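# Return the grip85 gripper to its stand slot

## Task

Carry the adaptive gripper (tool 'grip85') into the empty slot of the tool stand and get it completely seated, since an unseated tool means failure. Then unlock, pull the tool changer well away from the tool and leave the arm clear. Anything locked onto the arm counts as part of the arm, and nothing may be pushed or dropped off the table.

## Robot and tools

Robot: one arm whose end carries a tool changer with a flat face. Two tools exist, grip50 and grip85, both parallel grippers. In this job grip85 is presumably on the arm at the start and must be hung back in the stand. A locked tool is treated as part of the arm.

Frames: all poses use the scene frame. Its origin is on the table top under the arm base, +z is up, and +y is to the left when looking along +x. The base may be tilted. The reported position can be slightly wrong at long reach. The changer face has its own axes: z points out of the arm, and both grippers close along face x. grip85's grip point sits (0, 0, 173) mm from the face centre when closed and 13 mm closer when fully open. grip50's is at (0, -25, 180) mm. The changer is 63 mm wide at the face. Its contact block sticks out 46 mm on face -y, starting 2 mm behind the face, and its lock motor sticks out 58 mm on face +y, starting 13 mm behind it.

Row format, shared by execute_actions and move: 14 numbers for the single arm: x, y, z, qw, qx, qy, qz, tool/lock, grip50_position, grip50_force_limit, grip50_speed, grip85_position, grip85_force_limit, grip85_speed. x, y, z is an absolute target for the changer-face centre in metres in the scene frame. qw..qz is an absolute orientation, w first. The last seven are scaled values in [-1, 1]. For lock, a positive value locks, a negative value unlocks, and 0 keeps the previous command; each takes about 1 s. For grip85_position, +1 is 85 mm open, pads meet near -0.8, and -1 closes until blocked. Force limit runs from about 20 N at -1 to 235 N at +1 for grip85 (185 N for grip50). Speed runs from about 20 to 150 mm/s. Gripper values act only when that tool is ready.

execute_actions(actions): a list of actions. Each action is a table of up to 15 rows, one per 1/30 s step. If there are fewer rows, the last one is held until 15 steps are done. Each step, the commanded pose is clipped to at most 70 mm and 16 degrees from the measured pose. Afterwards the arm heads only to the last clipped pose, so a far target needs more actions. Repeat the wanted quaternion in every row rather than copying a drifted reading. An action is refused if its target lies more than 0.6 m from the face position at its start, along any face axis. If the first action fails that check, or any action is malformed, the whole call does nothing. An empty list just reports state and images.

move(target, speed, blocking): target is one 14-number row, an absolute pose plus tool values. It produces a straight-line path from the current pose lasting 0.5 to 10 s and stops after 10 s even if short of the target. speed is in m/s, from 0.002 to 0.5 (default 0.25); turning may reach twice that in rad/s. Moves do not avoid obstacles, and the face may lag or overshoot. The extra line "move:" reports the ending: done, off_target, moving, held or fault. It also gives limits, where paced means the pose was clipped and held means a check blocked steps, after which motion may jump. It also reports distance to target. With blocking=false the result comes after 0.5 s; poll with wait(0), and call stop or wait before any new move or action.

wait(seconds): 0 to 10 s with the last command held; returns early if a move ends. stop(): brakes a running move, and needs room. zoom_image(camera, region): camera is cam_high, cam_low or cam_wrist; region is [x0, y0, x1, y1] in pixels, at most 504x504. Full images are cam_high 896x504, cam_low 896x504 and cam_wrist 616x616 (fisheye), and calibration is supplied. finished_scene(scene): give the current scene number once the goal holds. This cannot be undone.

Result lines: the face pose (end_effector_position, end_effector_quat_wxyz); tool_id (grip50, grip85, none); locked, unlocked, plate_near, in_stand, unlock_refused; grip85_object_status (0 moving, 1 blocked opening, 2 blocked closing, 3 at position or pads met); grip85_position_measured in counts (about 3 open, 78 = 60 mm, 130 = 40 mm, 180 = 20 mm, 230 pads meet). Tool readings show n/a while the tool starts up. "Hand target" is where the controller is currently driving. "pose unreachable" means a clearance check changed the command. Step lists may flag HELD steps. MOTOR HOT warns before an over-temperature stop.

Stowing: each stand slot is a fork. Its arms lie 40 to 70 mm to either side of the slot centre along face x, their front ends are 45 mm toward the open side, and their tops are 18 mm below the face of a hung plate. Slots are 180 mm apart, and 10 mm stops hold the plate in. The plate fits only with face -y toward the fork's open side. Approach in the reverse of removal. Arrive 20 mm (10 to 30) above the seated height and at least 110 mm out on the face -y side. Slide in along +y, then lower until in_stand reads 1. Hold still, send lock -1, and wait for unlocked = 1. Unlock anywhere else is refused. Then back the face off the plate and move well clear.

Avoid: the arm is stiff, so slow down near contact and never aim far past it. A joint load limit (139 N m for waist, shoulder and elbow; 34.8 for the three wrist joints) or 150 N of outside force triggers a 10 s stop that skips the rest of the call. Also avoid drops, slams, and knocking anything off the table.

Each tool is called after "Call:" as name(argument=value, ...) on one line, values as JSON.

## Session

Call:
execute_actions(actions=[])

Scene clock: 0.00 s.
end_effector_position=(+0.7458, +0.4060, +0.3554) locked=0 unlocked=1 plate_near=0 in_stand=0 unlock_refused=0 tool_id=none grip50_position_measured=n/a grip50_object_status=n/a grip85_position_measured=n/a grip85_object_status=n/a end_effector_quat_wxyz=(+0.182, +0.684, +0.602, +0.368)
Joint positions: [ 0.783  0.838  0.099  1.45  -0.387 -1.971]
Joint velocities: [-0.     0.     0.002  0.001  0.001 -0.   ]
Hand target: +0.746, +0.406, +0.355; +0.182, +0.684, +0.602, +0.368

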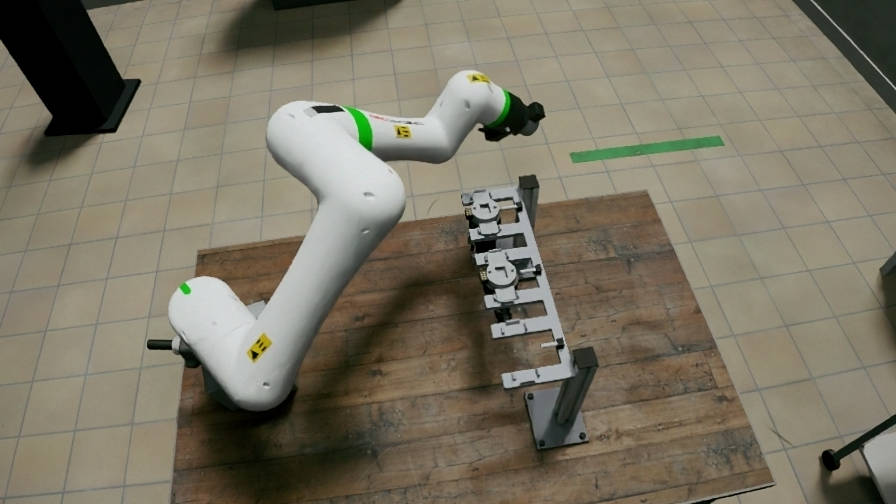

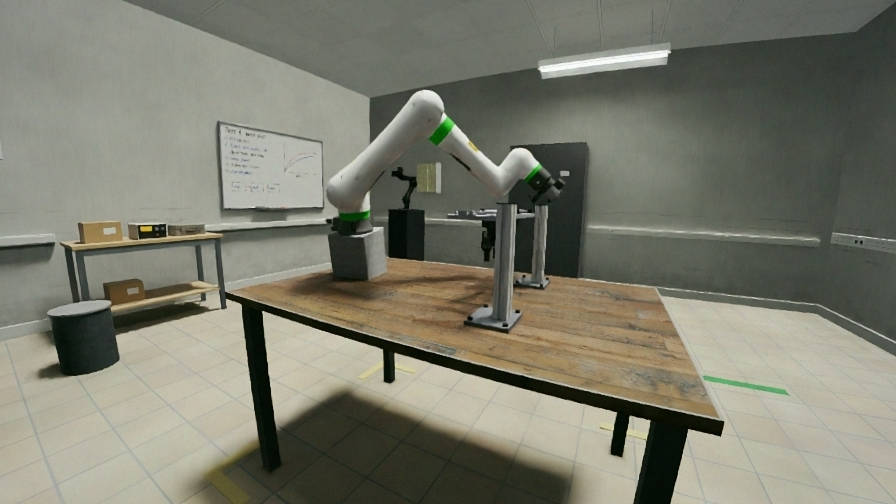

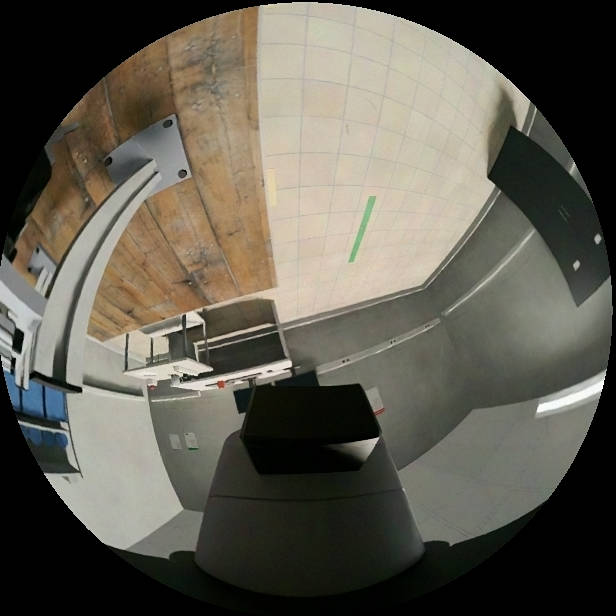

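Call:
zoom_image(camera="cam_high", region=[420, 160, 660, 420])

Call:
zoom_image(camera="cam_low", region=[420, 170, 600, 300])

Region (420, 160, 660, 420) of cam_high's 896x504 image, scaled by 1.938, with more detail than that image has; it fills the left 465 columns of this view, and the rest is white.

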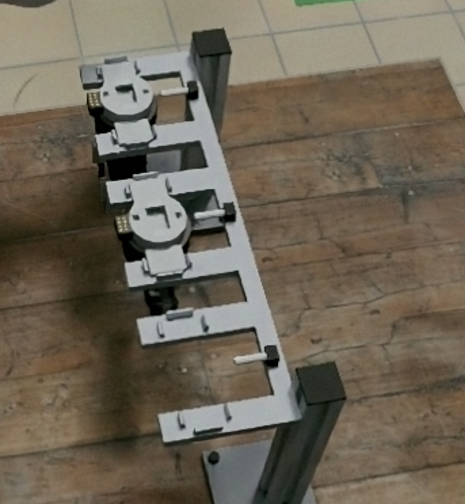

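Region (420, 170, 600, 300) of cam_low's 896x504 image, scaled by 2.800, with more detail than that image has.

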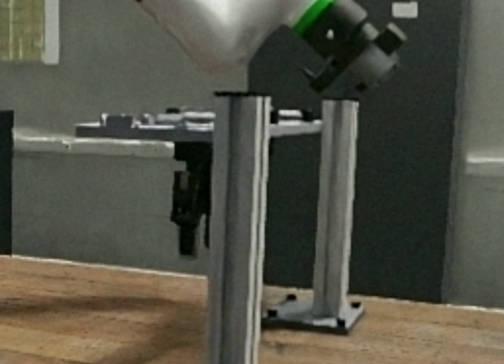

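Call:
move(target=[0.62,0.25,0.45,0,0.707,0.707,0,0,1,0,0,1,0,0], speed=0.4)

Call:
move(target=[0.45,0.15,0.40,0,0.707,0.707,0,0,1,0,0,1,0,0], speed=0.4)

Scene clock: 2.00 s.
end_effector_position=(+0.6192, +0.2513, +0.4505) locked=0 unlocked=1 plate_near=0 in_stand=0 unlock_refused=0 tool_id=none grip50_position_measured=n/a grip50_object_status=n/a grip85_position_measured=n/a grip85_object_status=n/a end_effector_quat_wxyz=(-0.001, +0.706, +0.708, +0.000)
Joint positions: [ 0.829  0.646  0.455  0.146 -1.455 -0.704]
Joint velocities: [-0.     0.001  0.001 -0.    -0.002  0.   ]
Hand target: +0.619, +0.251, +0.451; -0.001, +0.706, +0.708, +0.000
Off the commanded pose: 0.002 m, 0 deg.
move: done
camera_calibration (this result's frames):
cam_wrist: T_world_to_cam=[[-0.0216564, 0.99752, 0.066968, -0.26801], [0.951704, 0.0000503474, 0.307016, -0.667635], [0.306251, 0.0703826, -0.949345, 0.276016], [0, 0, 0, 1]] pos_world=[0.545057, 0.247953, 0.484957]

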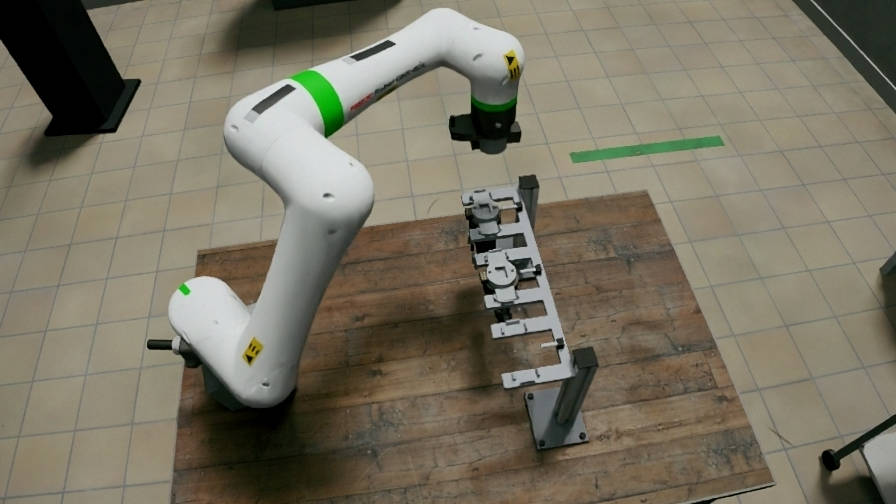

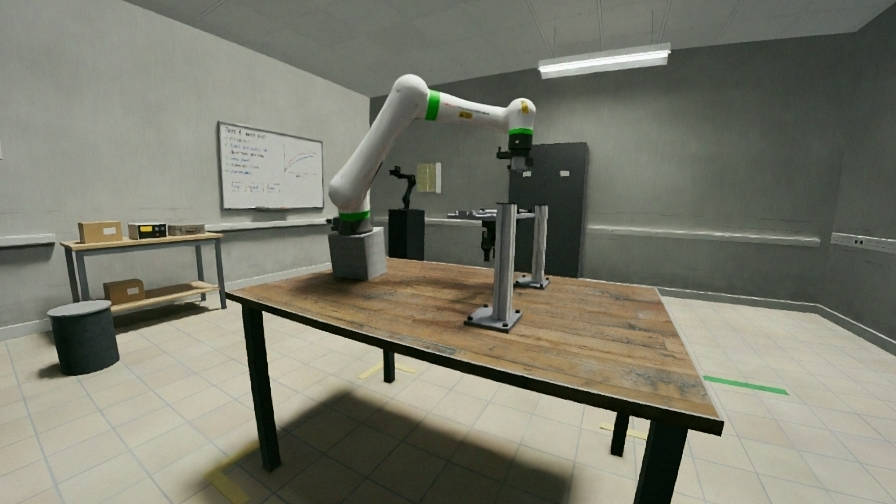

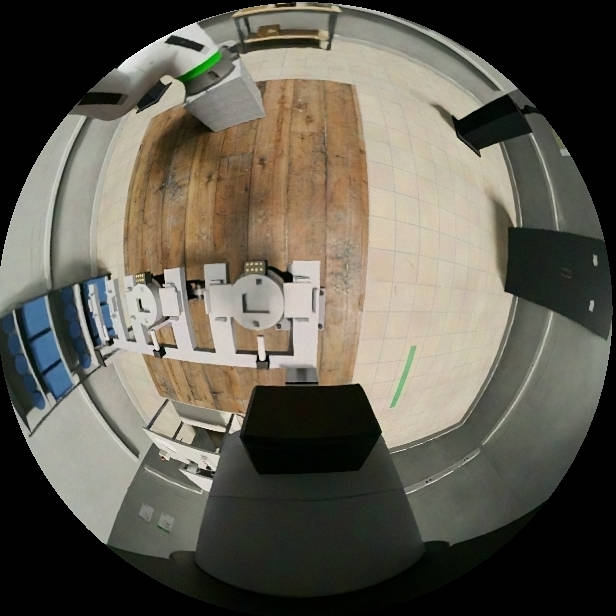

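Scene clock: 3.07 s.
end_effector_position=(+0.4495, +0.1501, +0.4004) locked=0 unlocked=1 plate_near=0 in_stand=0 unlock_refused=0 tool_id=none grip50_position_measured=n/a grip50_object_status=n/a grip85_position_measured=n/a grip85_object_status=n/a end_effector_quat_wxyz=(+0.000, +0.707, +0.707, -0.000)
Joint positions: [ 0.877  0.187 -0.286  0.156 -1.183 -0.798]
Joint velocities: [ 0.    -0.001 -0.001 -0.    -0.003 -0.   ]
Hand target: +0.449, +0.150, +0.400; +0.000, +0.707, +0.707, -0.000
Off the commanded pose: 0.001 m, 0 deg.
move: done
camera_calibration (this result's frames):
cam_wrist: T_world_to_cam=[[-0.0183884, 0.997729, 0.0647982, -0.168063], [0.951266, -0.00249457, 0.30836, -0.490706], [0.307822, 0.0673106, -0.94906, 0.287244], [0, 0, 0, 1]] pos_world=[0.375282, 0.147123, 0.434816]

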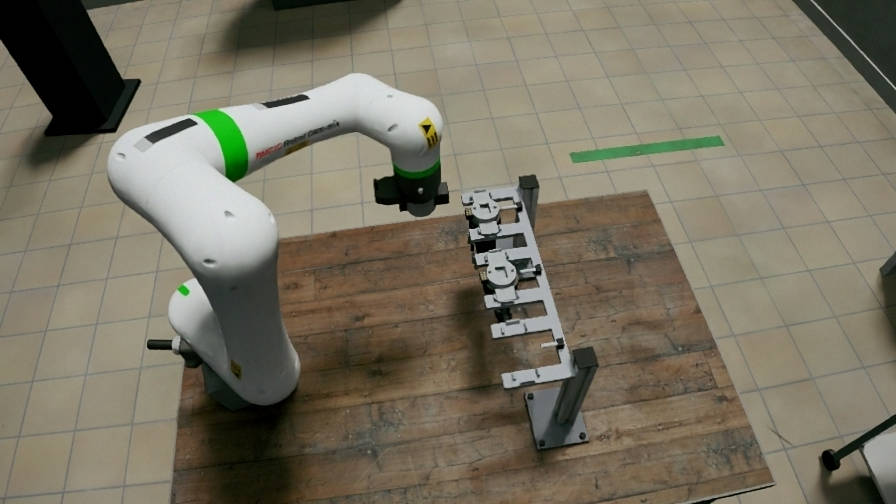

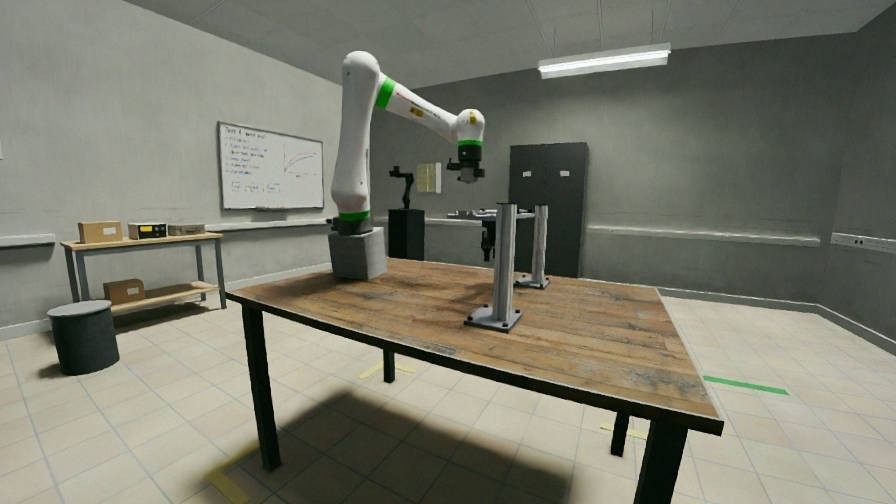

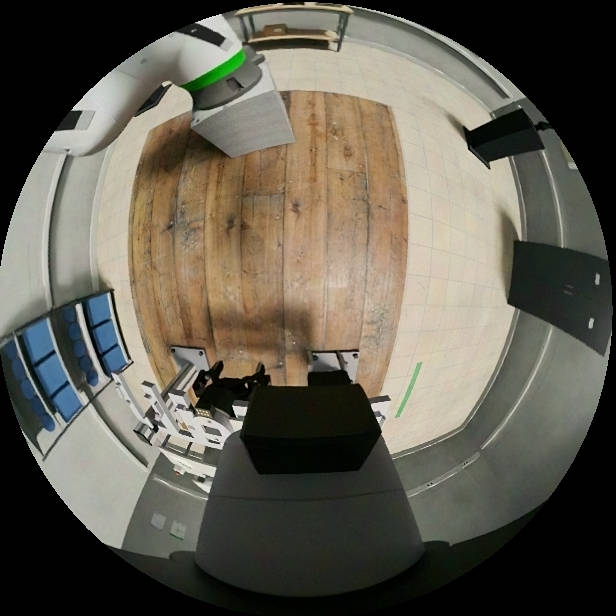

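Call:
zoom_image(camera="cam_wrist", region=[110, 330, 400, 470])

Call:
zoom_image(camera="cam_high", region=[450, 180, 570, 310])

Call:
move(target=[0.63,0.13,0.45,0,0.707,0.707,0,0,1,0,0,1,0,0], speed=0.4)

Call:
zoom_image(camera="cam_wrist", region=[150, 230, 450, 390])

Region (110, 330, 400, 470) of cam_wrist's 616x616 image, scaled by 1.738, with more detail than that image has; it fills the top 243 rows of this view, and the rest is white.

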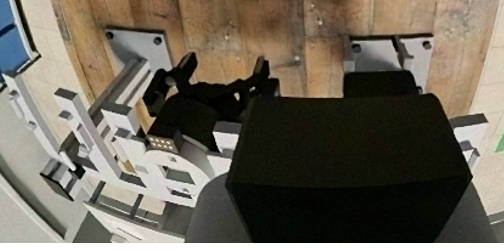

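Region (450, 180, 570, 310) of cam_high's 896x504 image, scaled by 3.877, with more detail than that image has; it fills the left 465 columns of this view, and the rest is white.

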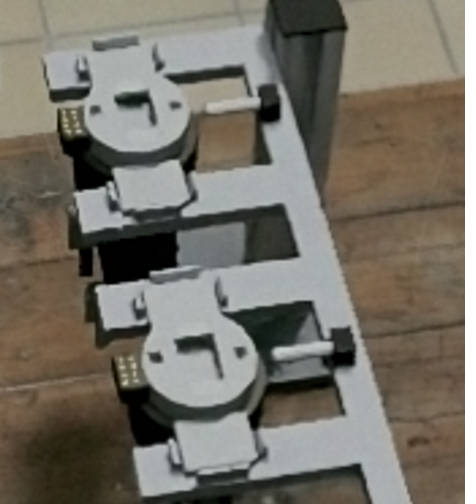

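Scene clock: 4.30 s.
end_effector_position=(+0.6302, +0.1300, +0.4496) locked=0 unlocked=1 plate_near=0 in_stand=0 unlock_refused=0 tool_id=none grip50_position_measured=n/a grip50_object_status=n/a grip85_position_measured=n/a grip85_object_status=n/a end_effector_quat_wxyz=(-0.000, +0.707, +0.707, +0.000)
Joint positions: [ 0.668  0.534  0.325  0.158 -1.412 -0.552]
Joint velocities: [-0.001  0.001  0.001 -0.001 -0.001 -0.   ]
Hand target: +0.630, +0.130, +0.450; -0.000, +0.707, +0.707, +0.000
Off the commanded pose: 0.000 m, 0 deg.
move: done
camera_calibration (this result's frames):
cam_wrist: T_world_to_cam=[[-0.0198031, 0.997593, 0.0664593, -0.1477], [0.951352, -0.00164048, 0.308103, -0.677873], [0.30747, 0.0693275, -0.949029, 0.279601], [0, 0, 0, 1]] pos_world=[0.556002, 0.126848, 0.484019]

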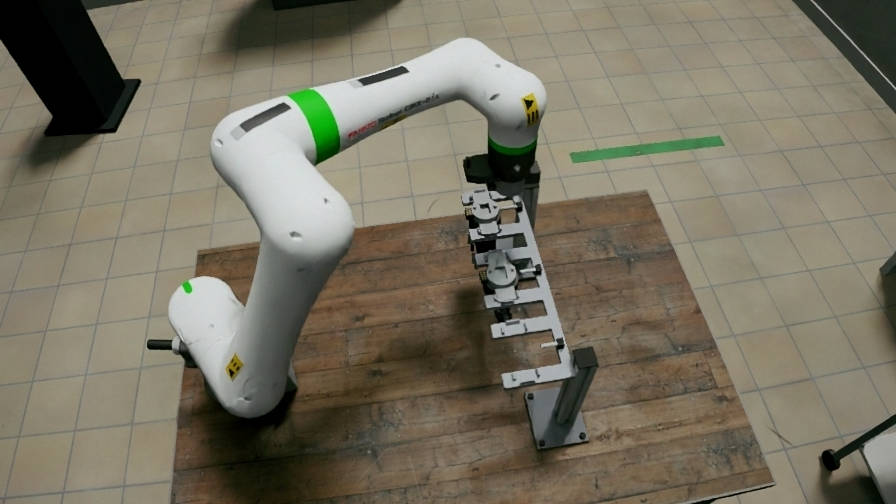

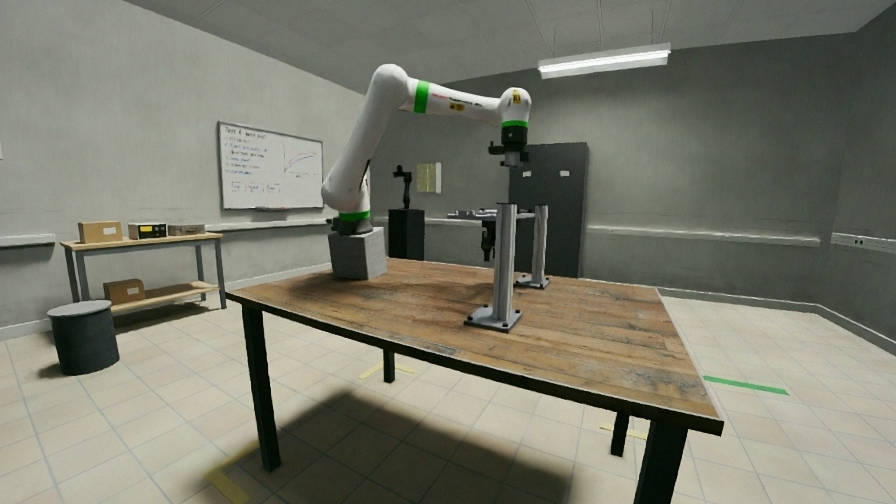

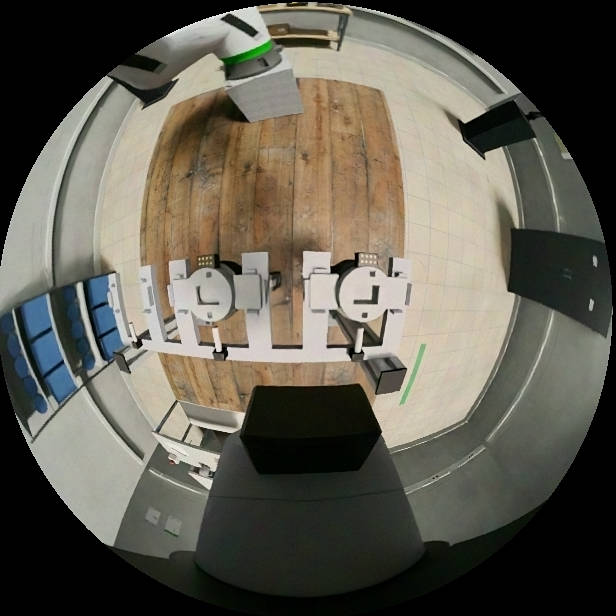

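Region (150, 230, 450, 390) of cam_wrist's 616x616 image, scaled by 1.680, with more detail than that image has; it fills the top 269 rows of this view, and the rest is white.

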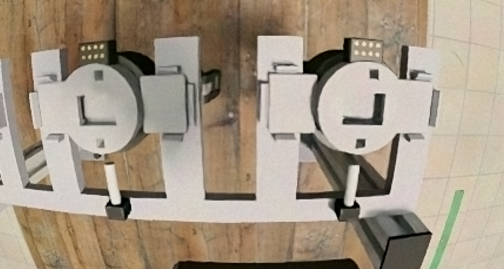

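Call:
move(target=[0.598,0.031,0.34,0,0.707,0.707,0,0,1,0,0,1,0,0], speed=0.4)

Call:
zoom_image(camera="cam_wrist", region=[150, 250, 460, 420])

Call:
zoom_image(camera="cam_high", region=[440, 180, 600, 320])

Call:
zoom_image(camera="cam_low", region=[430, 160, 570, 260])

Scene clock: 5.33 s.
end_effector_position=(+0.5974, +0.0310, +0.3403) locked=0 unlocked=1 plate_near=0 in_stand=0 unlock_refused=0 tool_id=none grip50_position_measured=n/a grip50_object_status=n/a grip85_position_measured=n/a grip85_object_status=n/a end_effector_quat_wxyz=(-0.000, +0.707, +0.707, +0.000)
Joint positions: [ 0.517  0.465 -0.011  0.18  -1.125 -0.453]
Joint velocities: [ 0.    -0.    -0.002  0.001 -0.001 -0.   ]
Hand target: +0.597, +0.031, +0.340; -0.000, +0.707, +0.707, +0.000
Off the commanded pose: 0.001 m, 0 deg.
move: done
camera_calibration (this result's frames):
cam_wrist: T_world_to_cam=[[-0.0184591, 0.997668, 0.065711, -0.0428435], [0.95119, -0.00272628, 0.308595, -0.613169], [0.308054, 0.0682, -0.948921, 0.192475], [0, 0, 0, 1]] pos_world=[0.523157, 0.0279451, 0.374679]

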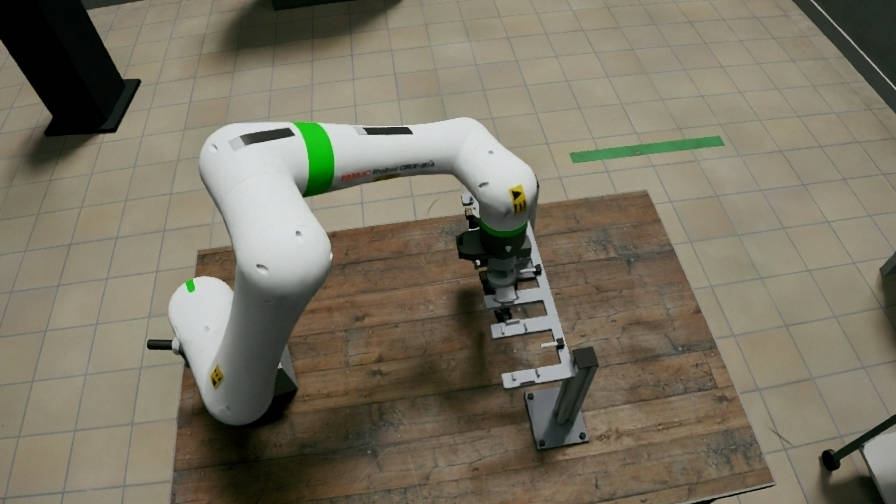

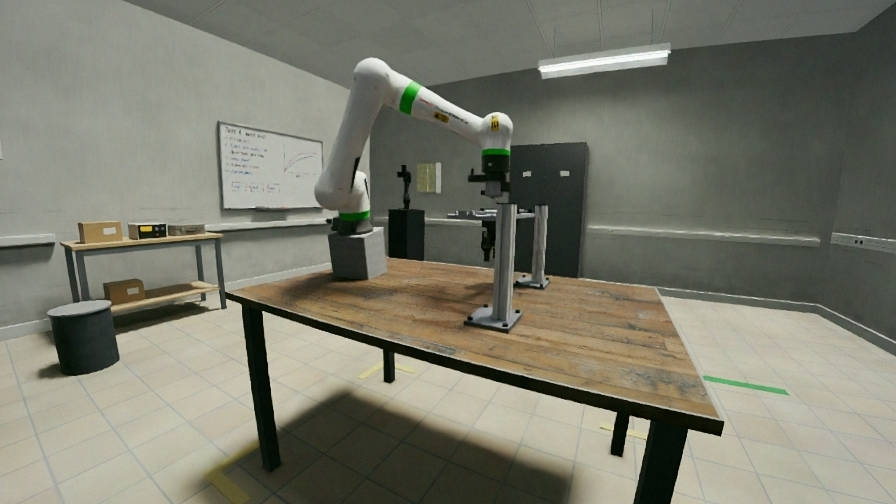

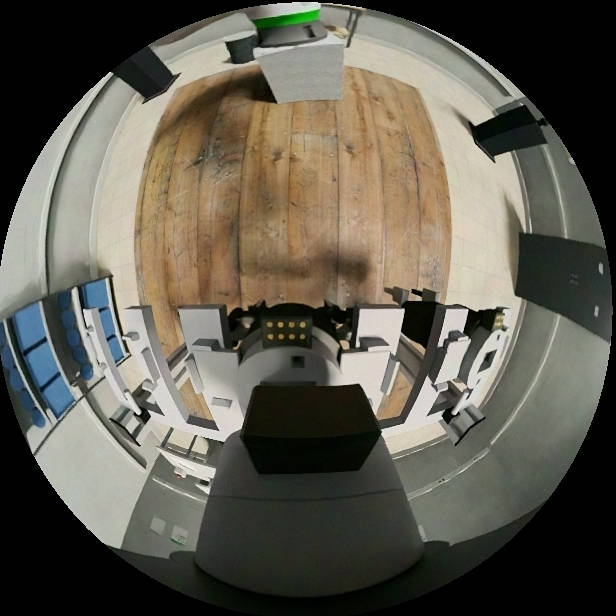

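Region (150, 250, 460, 420) of cam_wrist's 616x616 image, scaled by 1.626, with more detail than that image has; it fills the top 276 rows of this view, and the rest is white.

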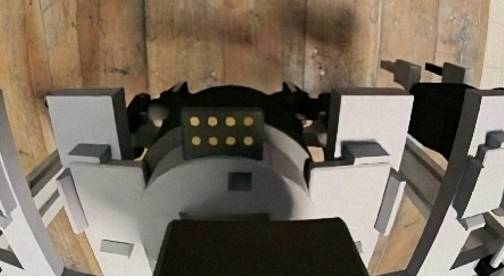

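Region (440, 180, 600, 320) of cam_high's 896x504 image, scaled by 3.150, with more detail than that image has; it fills the top 441 rows of this view, and the rest is white.

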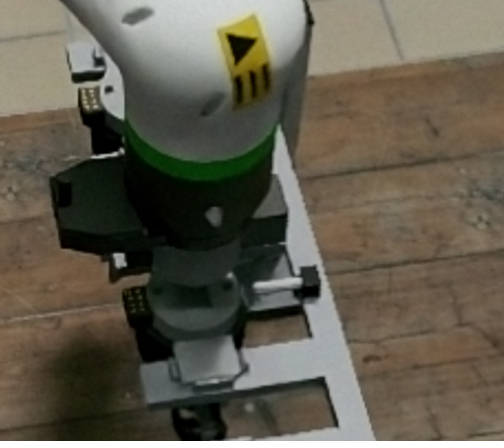

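Region (430, 160, 570, 260) of cam_low's 896x504 image, scaled by 3.600, with more detail than that image has; it fills the top 360 rows of this view, and the rest is white.

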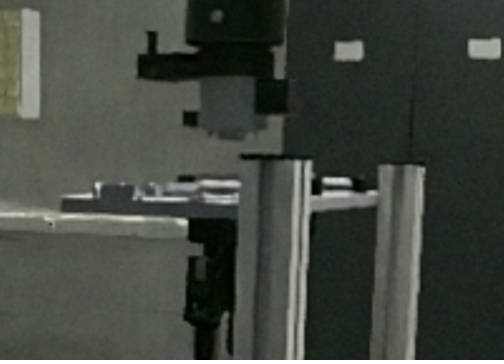

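Call:
move(target=[0.598,0.0315,0.305,0,0.707,0.707,0,0,1,0,0,1,0,0], speed=0.1)

Call:
zoom_image(camera="cam_wrist", region=[150, 280, 460, 450])

Call:
zoom_image(camera="cam_high", region=[460, 220, 560, 310])

Call:
zoom_image(camera="cam_low", region=[450, 170, 550, 240])

Scene clock: 16.07 s.
end_effector_position=(+0.5978, +0.0314, +0.3097) locked=0 unlocked=1 plate_near=0 in_stand=0 unlock_refused=0 tool_id=none grip50_position_measured=n/a grip50_object_status=n/a grip85_position_measured=n/a grip85_object_status=n/a end_effector_quat_wxyz=(+0.000, +0.707, +0.707, +0.000)
Joint positions: [ 0.508  0.499 -0.04   0.187 -1.062 -0.457]
Joint velocities: [-0.    -0.     0.001  0.001 -0.     0.   ]
Hand target: +0.598, +0.031, +0.310; -0.000, +0.707, +0.707, -0.000
Off the commanded pose: 0.005 m, 0 deg.
FORCE FAULT: contact force on the arm reached its limit, and the arm stopped for 10 seconds. The contact can be on any part of the arm, not only on its tool. That time counts as 20 of the actions that you can send in this scene. The arm's remaining commands of this call were not run. The arm holds still and accepts commands again. Move the arm away from the contact; if what it grips holds it there, let go first. Pushing or pulling that hard again can fault the arm again.
move: fault
camera_calibration (this result's frames):
cam_wrist: T_world_to_cam=[[-0.0189794, 0.997688, 0.0652628, -0.0407498], [0.951212, -0.00208699, 0.308531, -0.604189], [0.307953, 0.0679345, -0.948973, 0.163342], [0, 0, 0, 1]] pos_world=[0.523636, 0.028298, 0.344077]

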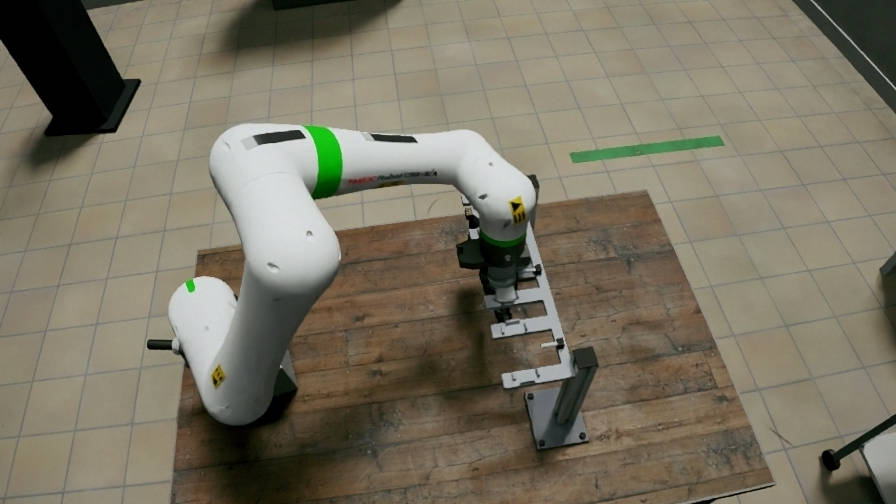

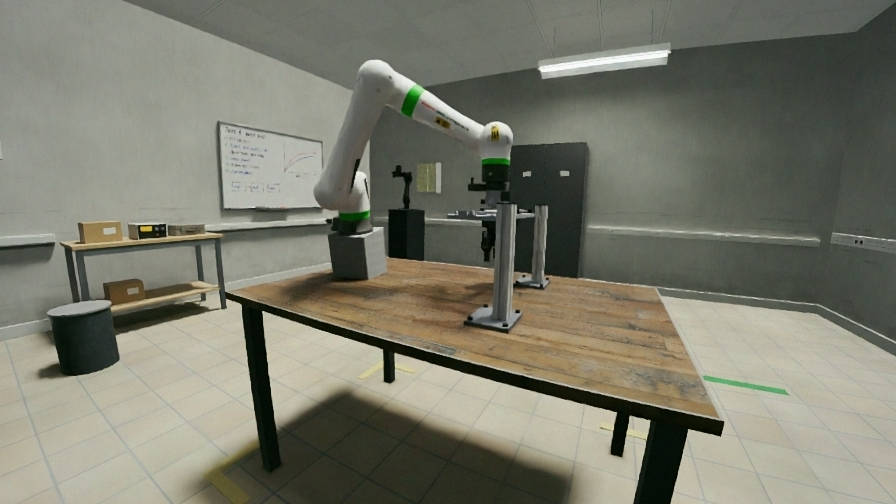

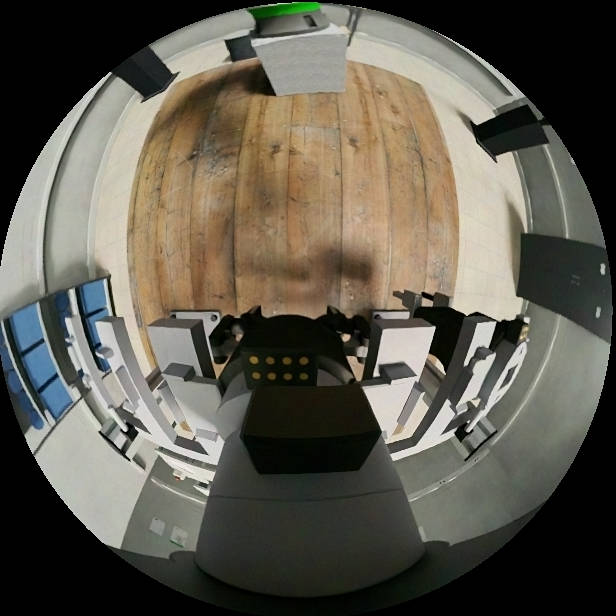

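Region (150, 280, 460, 450) of cam_wrist's 616x616 image, scaled by 1.626, with more detail than that image has; it fills the top 276 rows of this view, and the rest is white.

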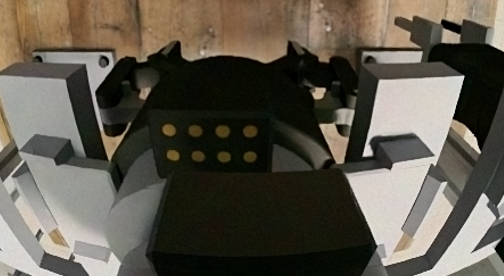

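Region (460, 220, 560, 310) of cam_high's 896x504 image, scaled by 5.040, with more detail than that image has; it fills the top 454 rows of this view, and the rest is white.

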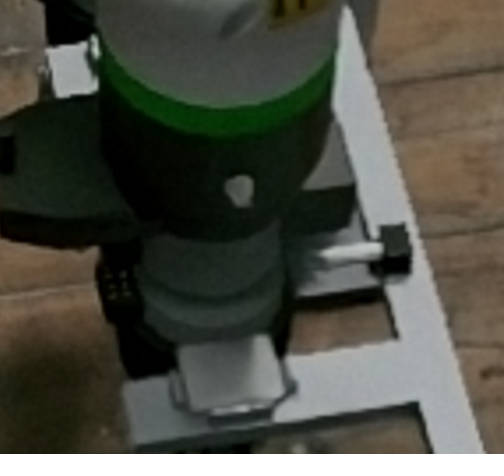

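Region (450, 170, 550, 240) of cam_low's 896x504 image, scaled by 5.040, with more detail than that image has; it fills the top 353 rows of this view, and the rest is white.

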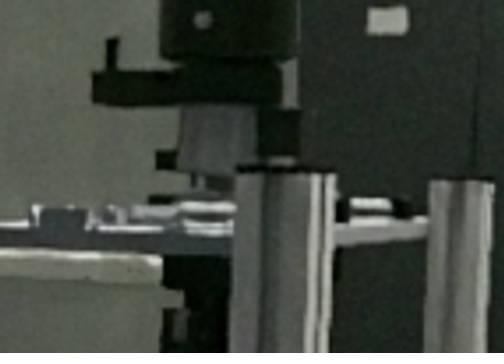

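Call:
move(target=[0.66,0.0315,0.37,0,0.707,0.707,0,0,1,0,0,1,0,0], speed=0.2)

Call:
zoom_image(camera="cam_wrist", region=[200, 170, 400, 370])

Scene clock: 17.13 s.
end_effector_position=(+0.6603, +0.0316, +0.3698) locked=0 unlocked=1 plate_near=0 in_stand=0 unlock_refused=0 tool_id=none grip50_position_measured=n/a grip50_object_status=n/a grip85_position_measured=n/a grip85_object_status=n/a end_effector_quat_wxyz=(-0.000, +0.707, +0.707, +0.000)
Joint positions: [ 0.49   0.585  0.251  0.171 -1.26  -0.399]
Joint velocities: [-0.     0.001  0.002 -0.001  0.002  0.   ]
Hand target: +0.660, +0.032, +0.370; -0.000, +0.707, +0.707, +0.000
Off the commanded pose: 0.000 m, 0 deg.
move: done
camera_calibration (this result's frames):
cam_wrist: T_world_to_cam=[[-0.0196076, 0.997652, 0.0656158, -0.0433868], [0.95134, -0.00156898, 0.308139, -0.682056], [0.307519, 0.0684649, -0.949076, 0.201384], [0, 0, 0, 1]] pos_world=[0.586087, 0.0284271, 0.404144]

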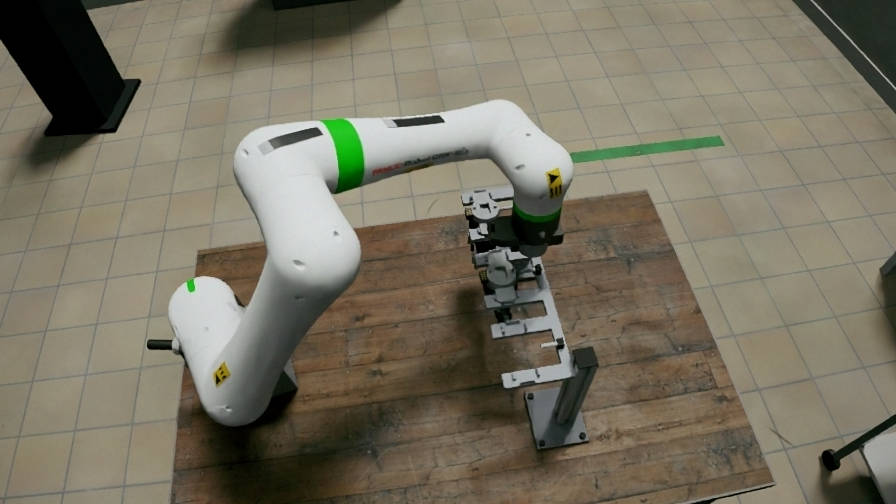

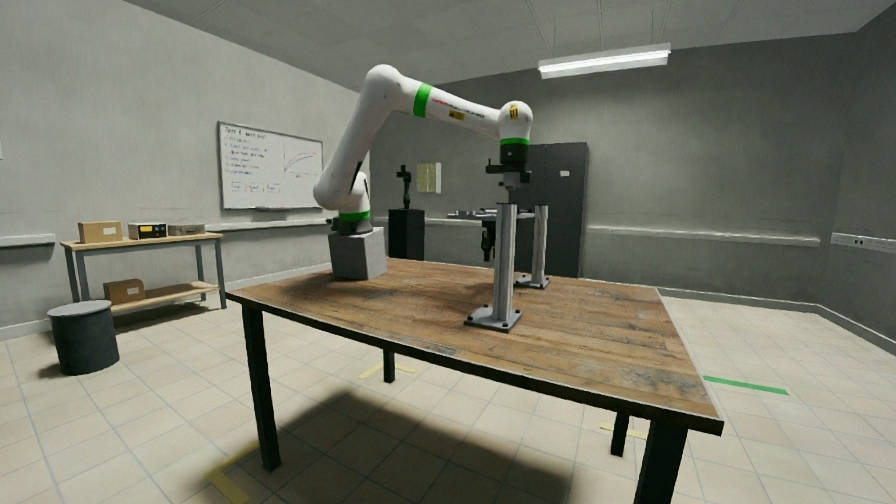

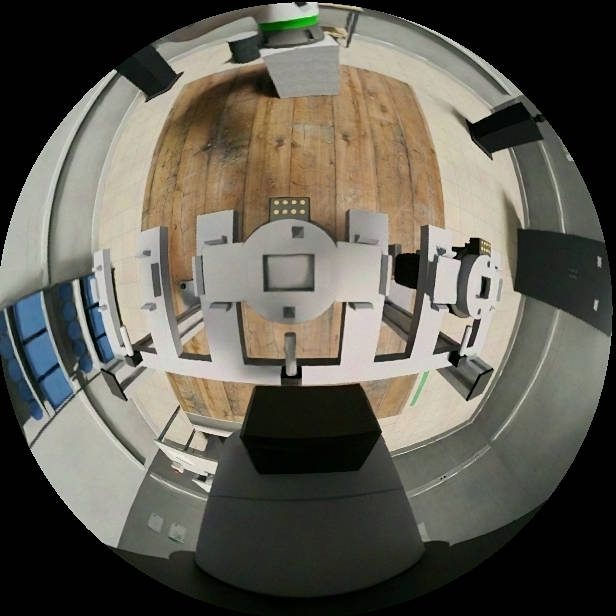

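Region (200, 170, 400, 370) of cam_wrist's 616x616 image, scaled by 2.520, with more detail than that image has.

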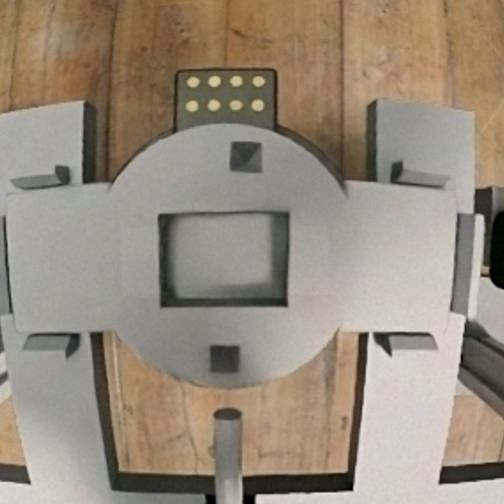

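Call:
move(target=[0.5968,0.028,0.318,0,0.707,0.707,0,0,1,0,0,1,0,0], speed=0.2)

Call:
move(target=[0.5968,0.028,0.307,0,0.707,0.707,0,0,1,0,0,1,0,0], speed=0.02)

Scene clock: 18.10 s.
end_effector_position=(+0.5966, +0.0280, +0.3182) locked=0 unlocked=1 plate_near=0 in_stand=0 unlock_refused=0 tool_id=none grip50_position_measured=n/a grip50_object_status=n/a grip85_position_measured=n/a grip85_object_status=n/a end_effector_quat_wxyz=(+0.000, +0.707, +0.707, -0.000)
Joint positions: [ 0.506  0.485 -0.037  0.186 -1.078 -0.452]
Joint velocities: [ 0.    -0.001 -0.     0.001  0.001 -0.   ]
Hand target: +0.597, +0.028, +0.318; +0.000, +0.707, +0.707, -0.000
Off the commanded pose: 0.000 m, 0 deg.
move: done
camera_calibration (this result's frames):
cam_wrist: T_world_to_cam=[[-0.0186621, 0.997717, 0.0649081, -0.0380281], [0.951273, -0.00226627, 0.308342, -0.605587], [0.307785, 0.0674996, -0.949059, 0.172188], [0, 0, 0, 1]] pos_world=[0.522372, 0.0249463, 0.352612]

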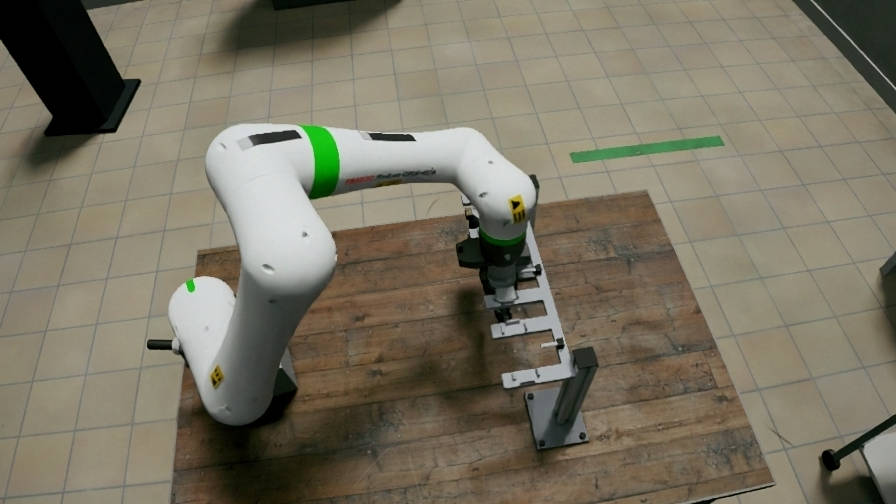

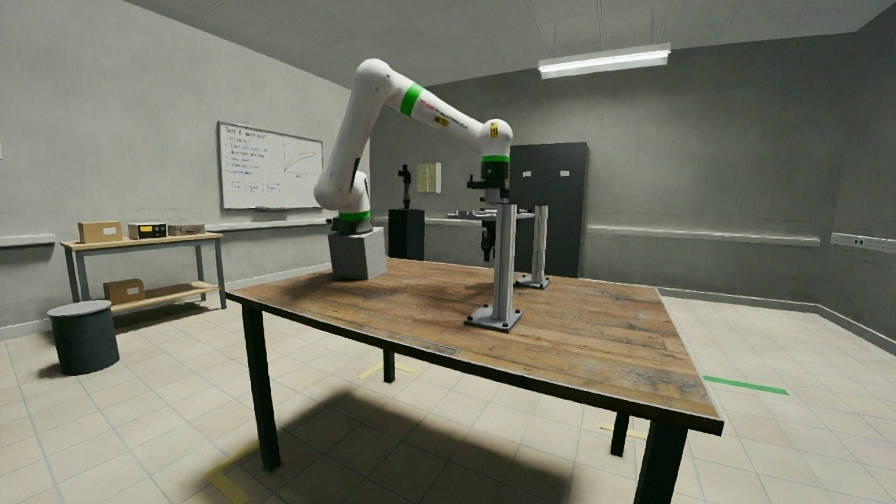

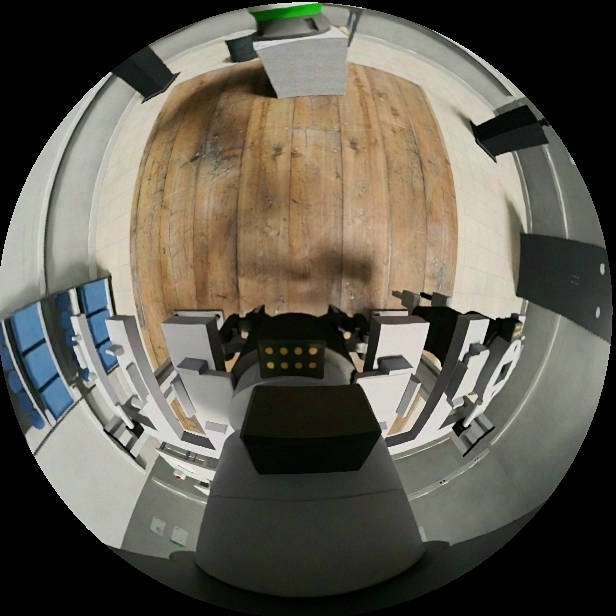

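Scene clock: 28.90 s.
end_effector_position=(+0.5979, +0.0279, +0.3096) locked=0 unlocked=1 plate_near=0 in_stand=0 unlock_refused=0 tool_id=none grip50_position_measured=n/a grip50_object_status=n/a grip85_position_measured=n/a grip85_object_status=n/a end_effector_quat_wxyz=(+0.002, +0.707, +0.707, +0.002)
Joint positions: [ 0.503  0.496 -0.045  0.189 -1.055 -0.453]
Joint velocities: [-0.    -0.001  0.     0.     0.001 -0.   ]
Hand target: +0.598, +0.028, +0.310; +0.002, +0.707, +0.707, +0.002
Off the commanded pose: 0.003 m, 0 deg.
FORCE FAULT: contact force on the arm reached its limit, and the arm stopped for 10 seconds. The contact can be on any part of the arm, not only on its tool. That time counts as 20 of the actions that you can send in this scene. The arm's remaining commands of this call were not run. The arm holds still and accepts commands again. Move the arm away from the contact; if what it grips holds it there, let go first. Pushing or pulling that hard again can fault the arm again.
move: fault
camera_calibration (this result's frames):
cam_wrist: T_world_to_cam=[[-0.0196504, 0.997663, 0.0654456, -0.0368966], [0.949791, -0.00181711, 0.31288, -0.604754], [0.312268, 0.0683079, -0.947535, 0.160368], [0, 0, 0, 1]] pos_world=[0.523587, 0.0247571, 0.343585]

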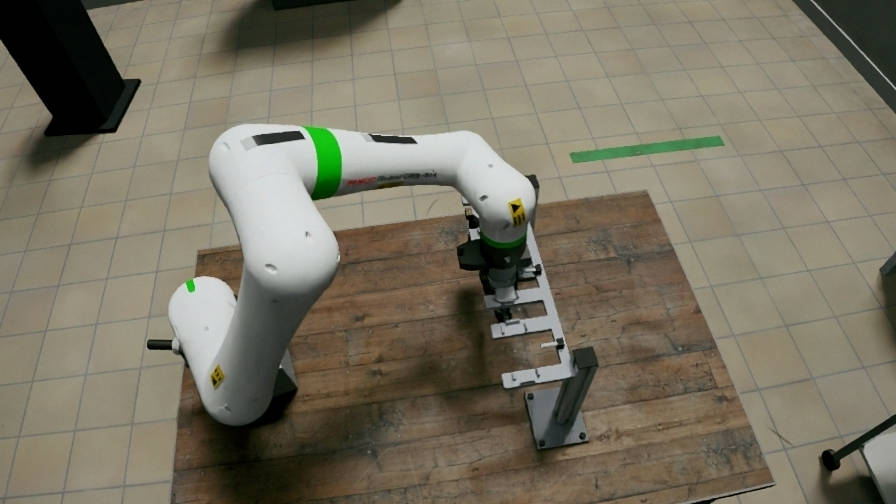

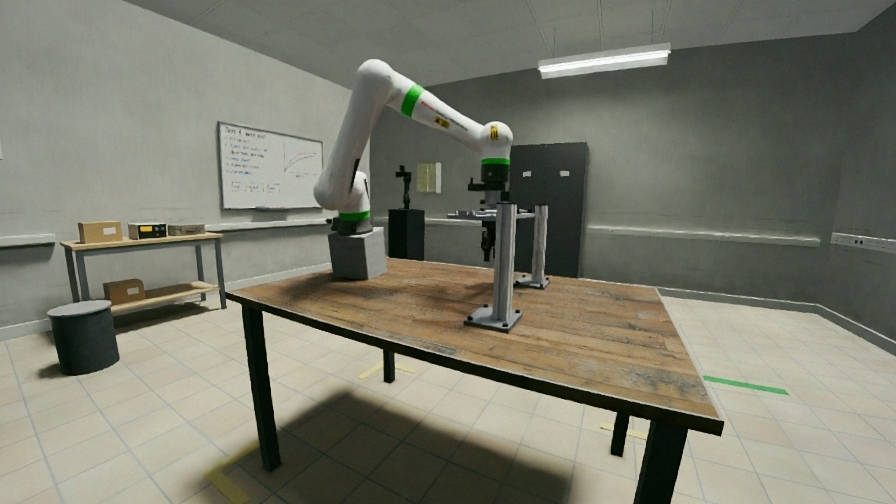

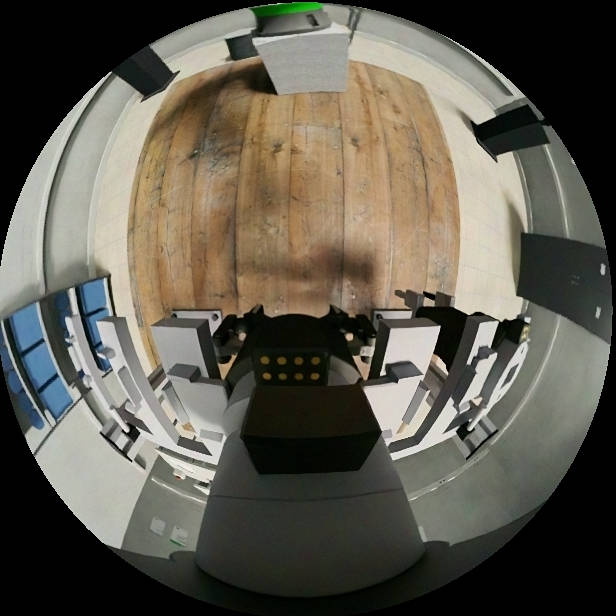

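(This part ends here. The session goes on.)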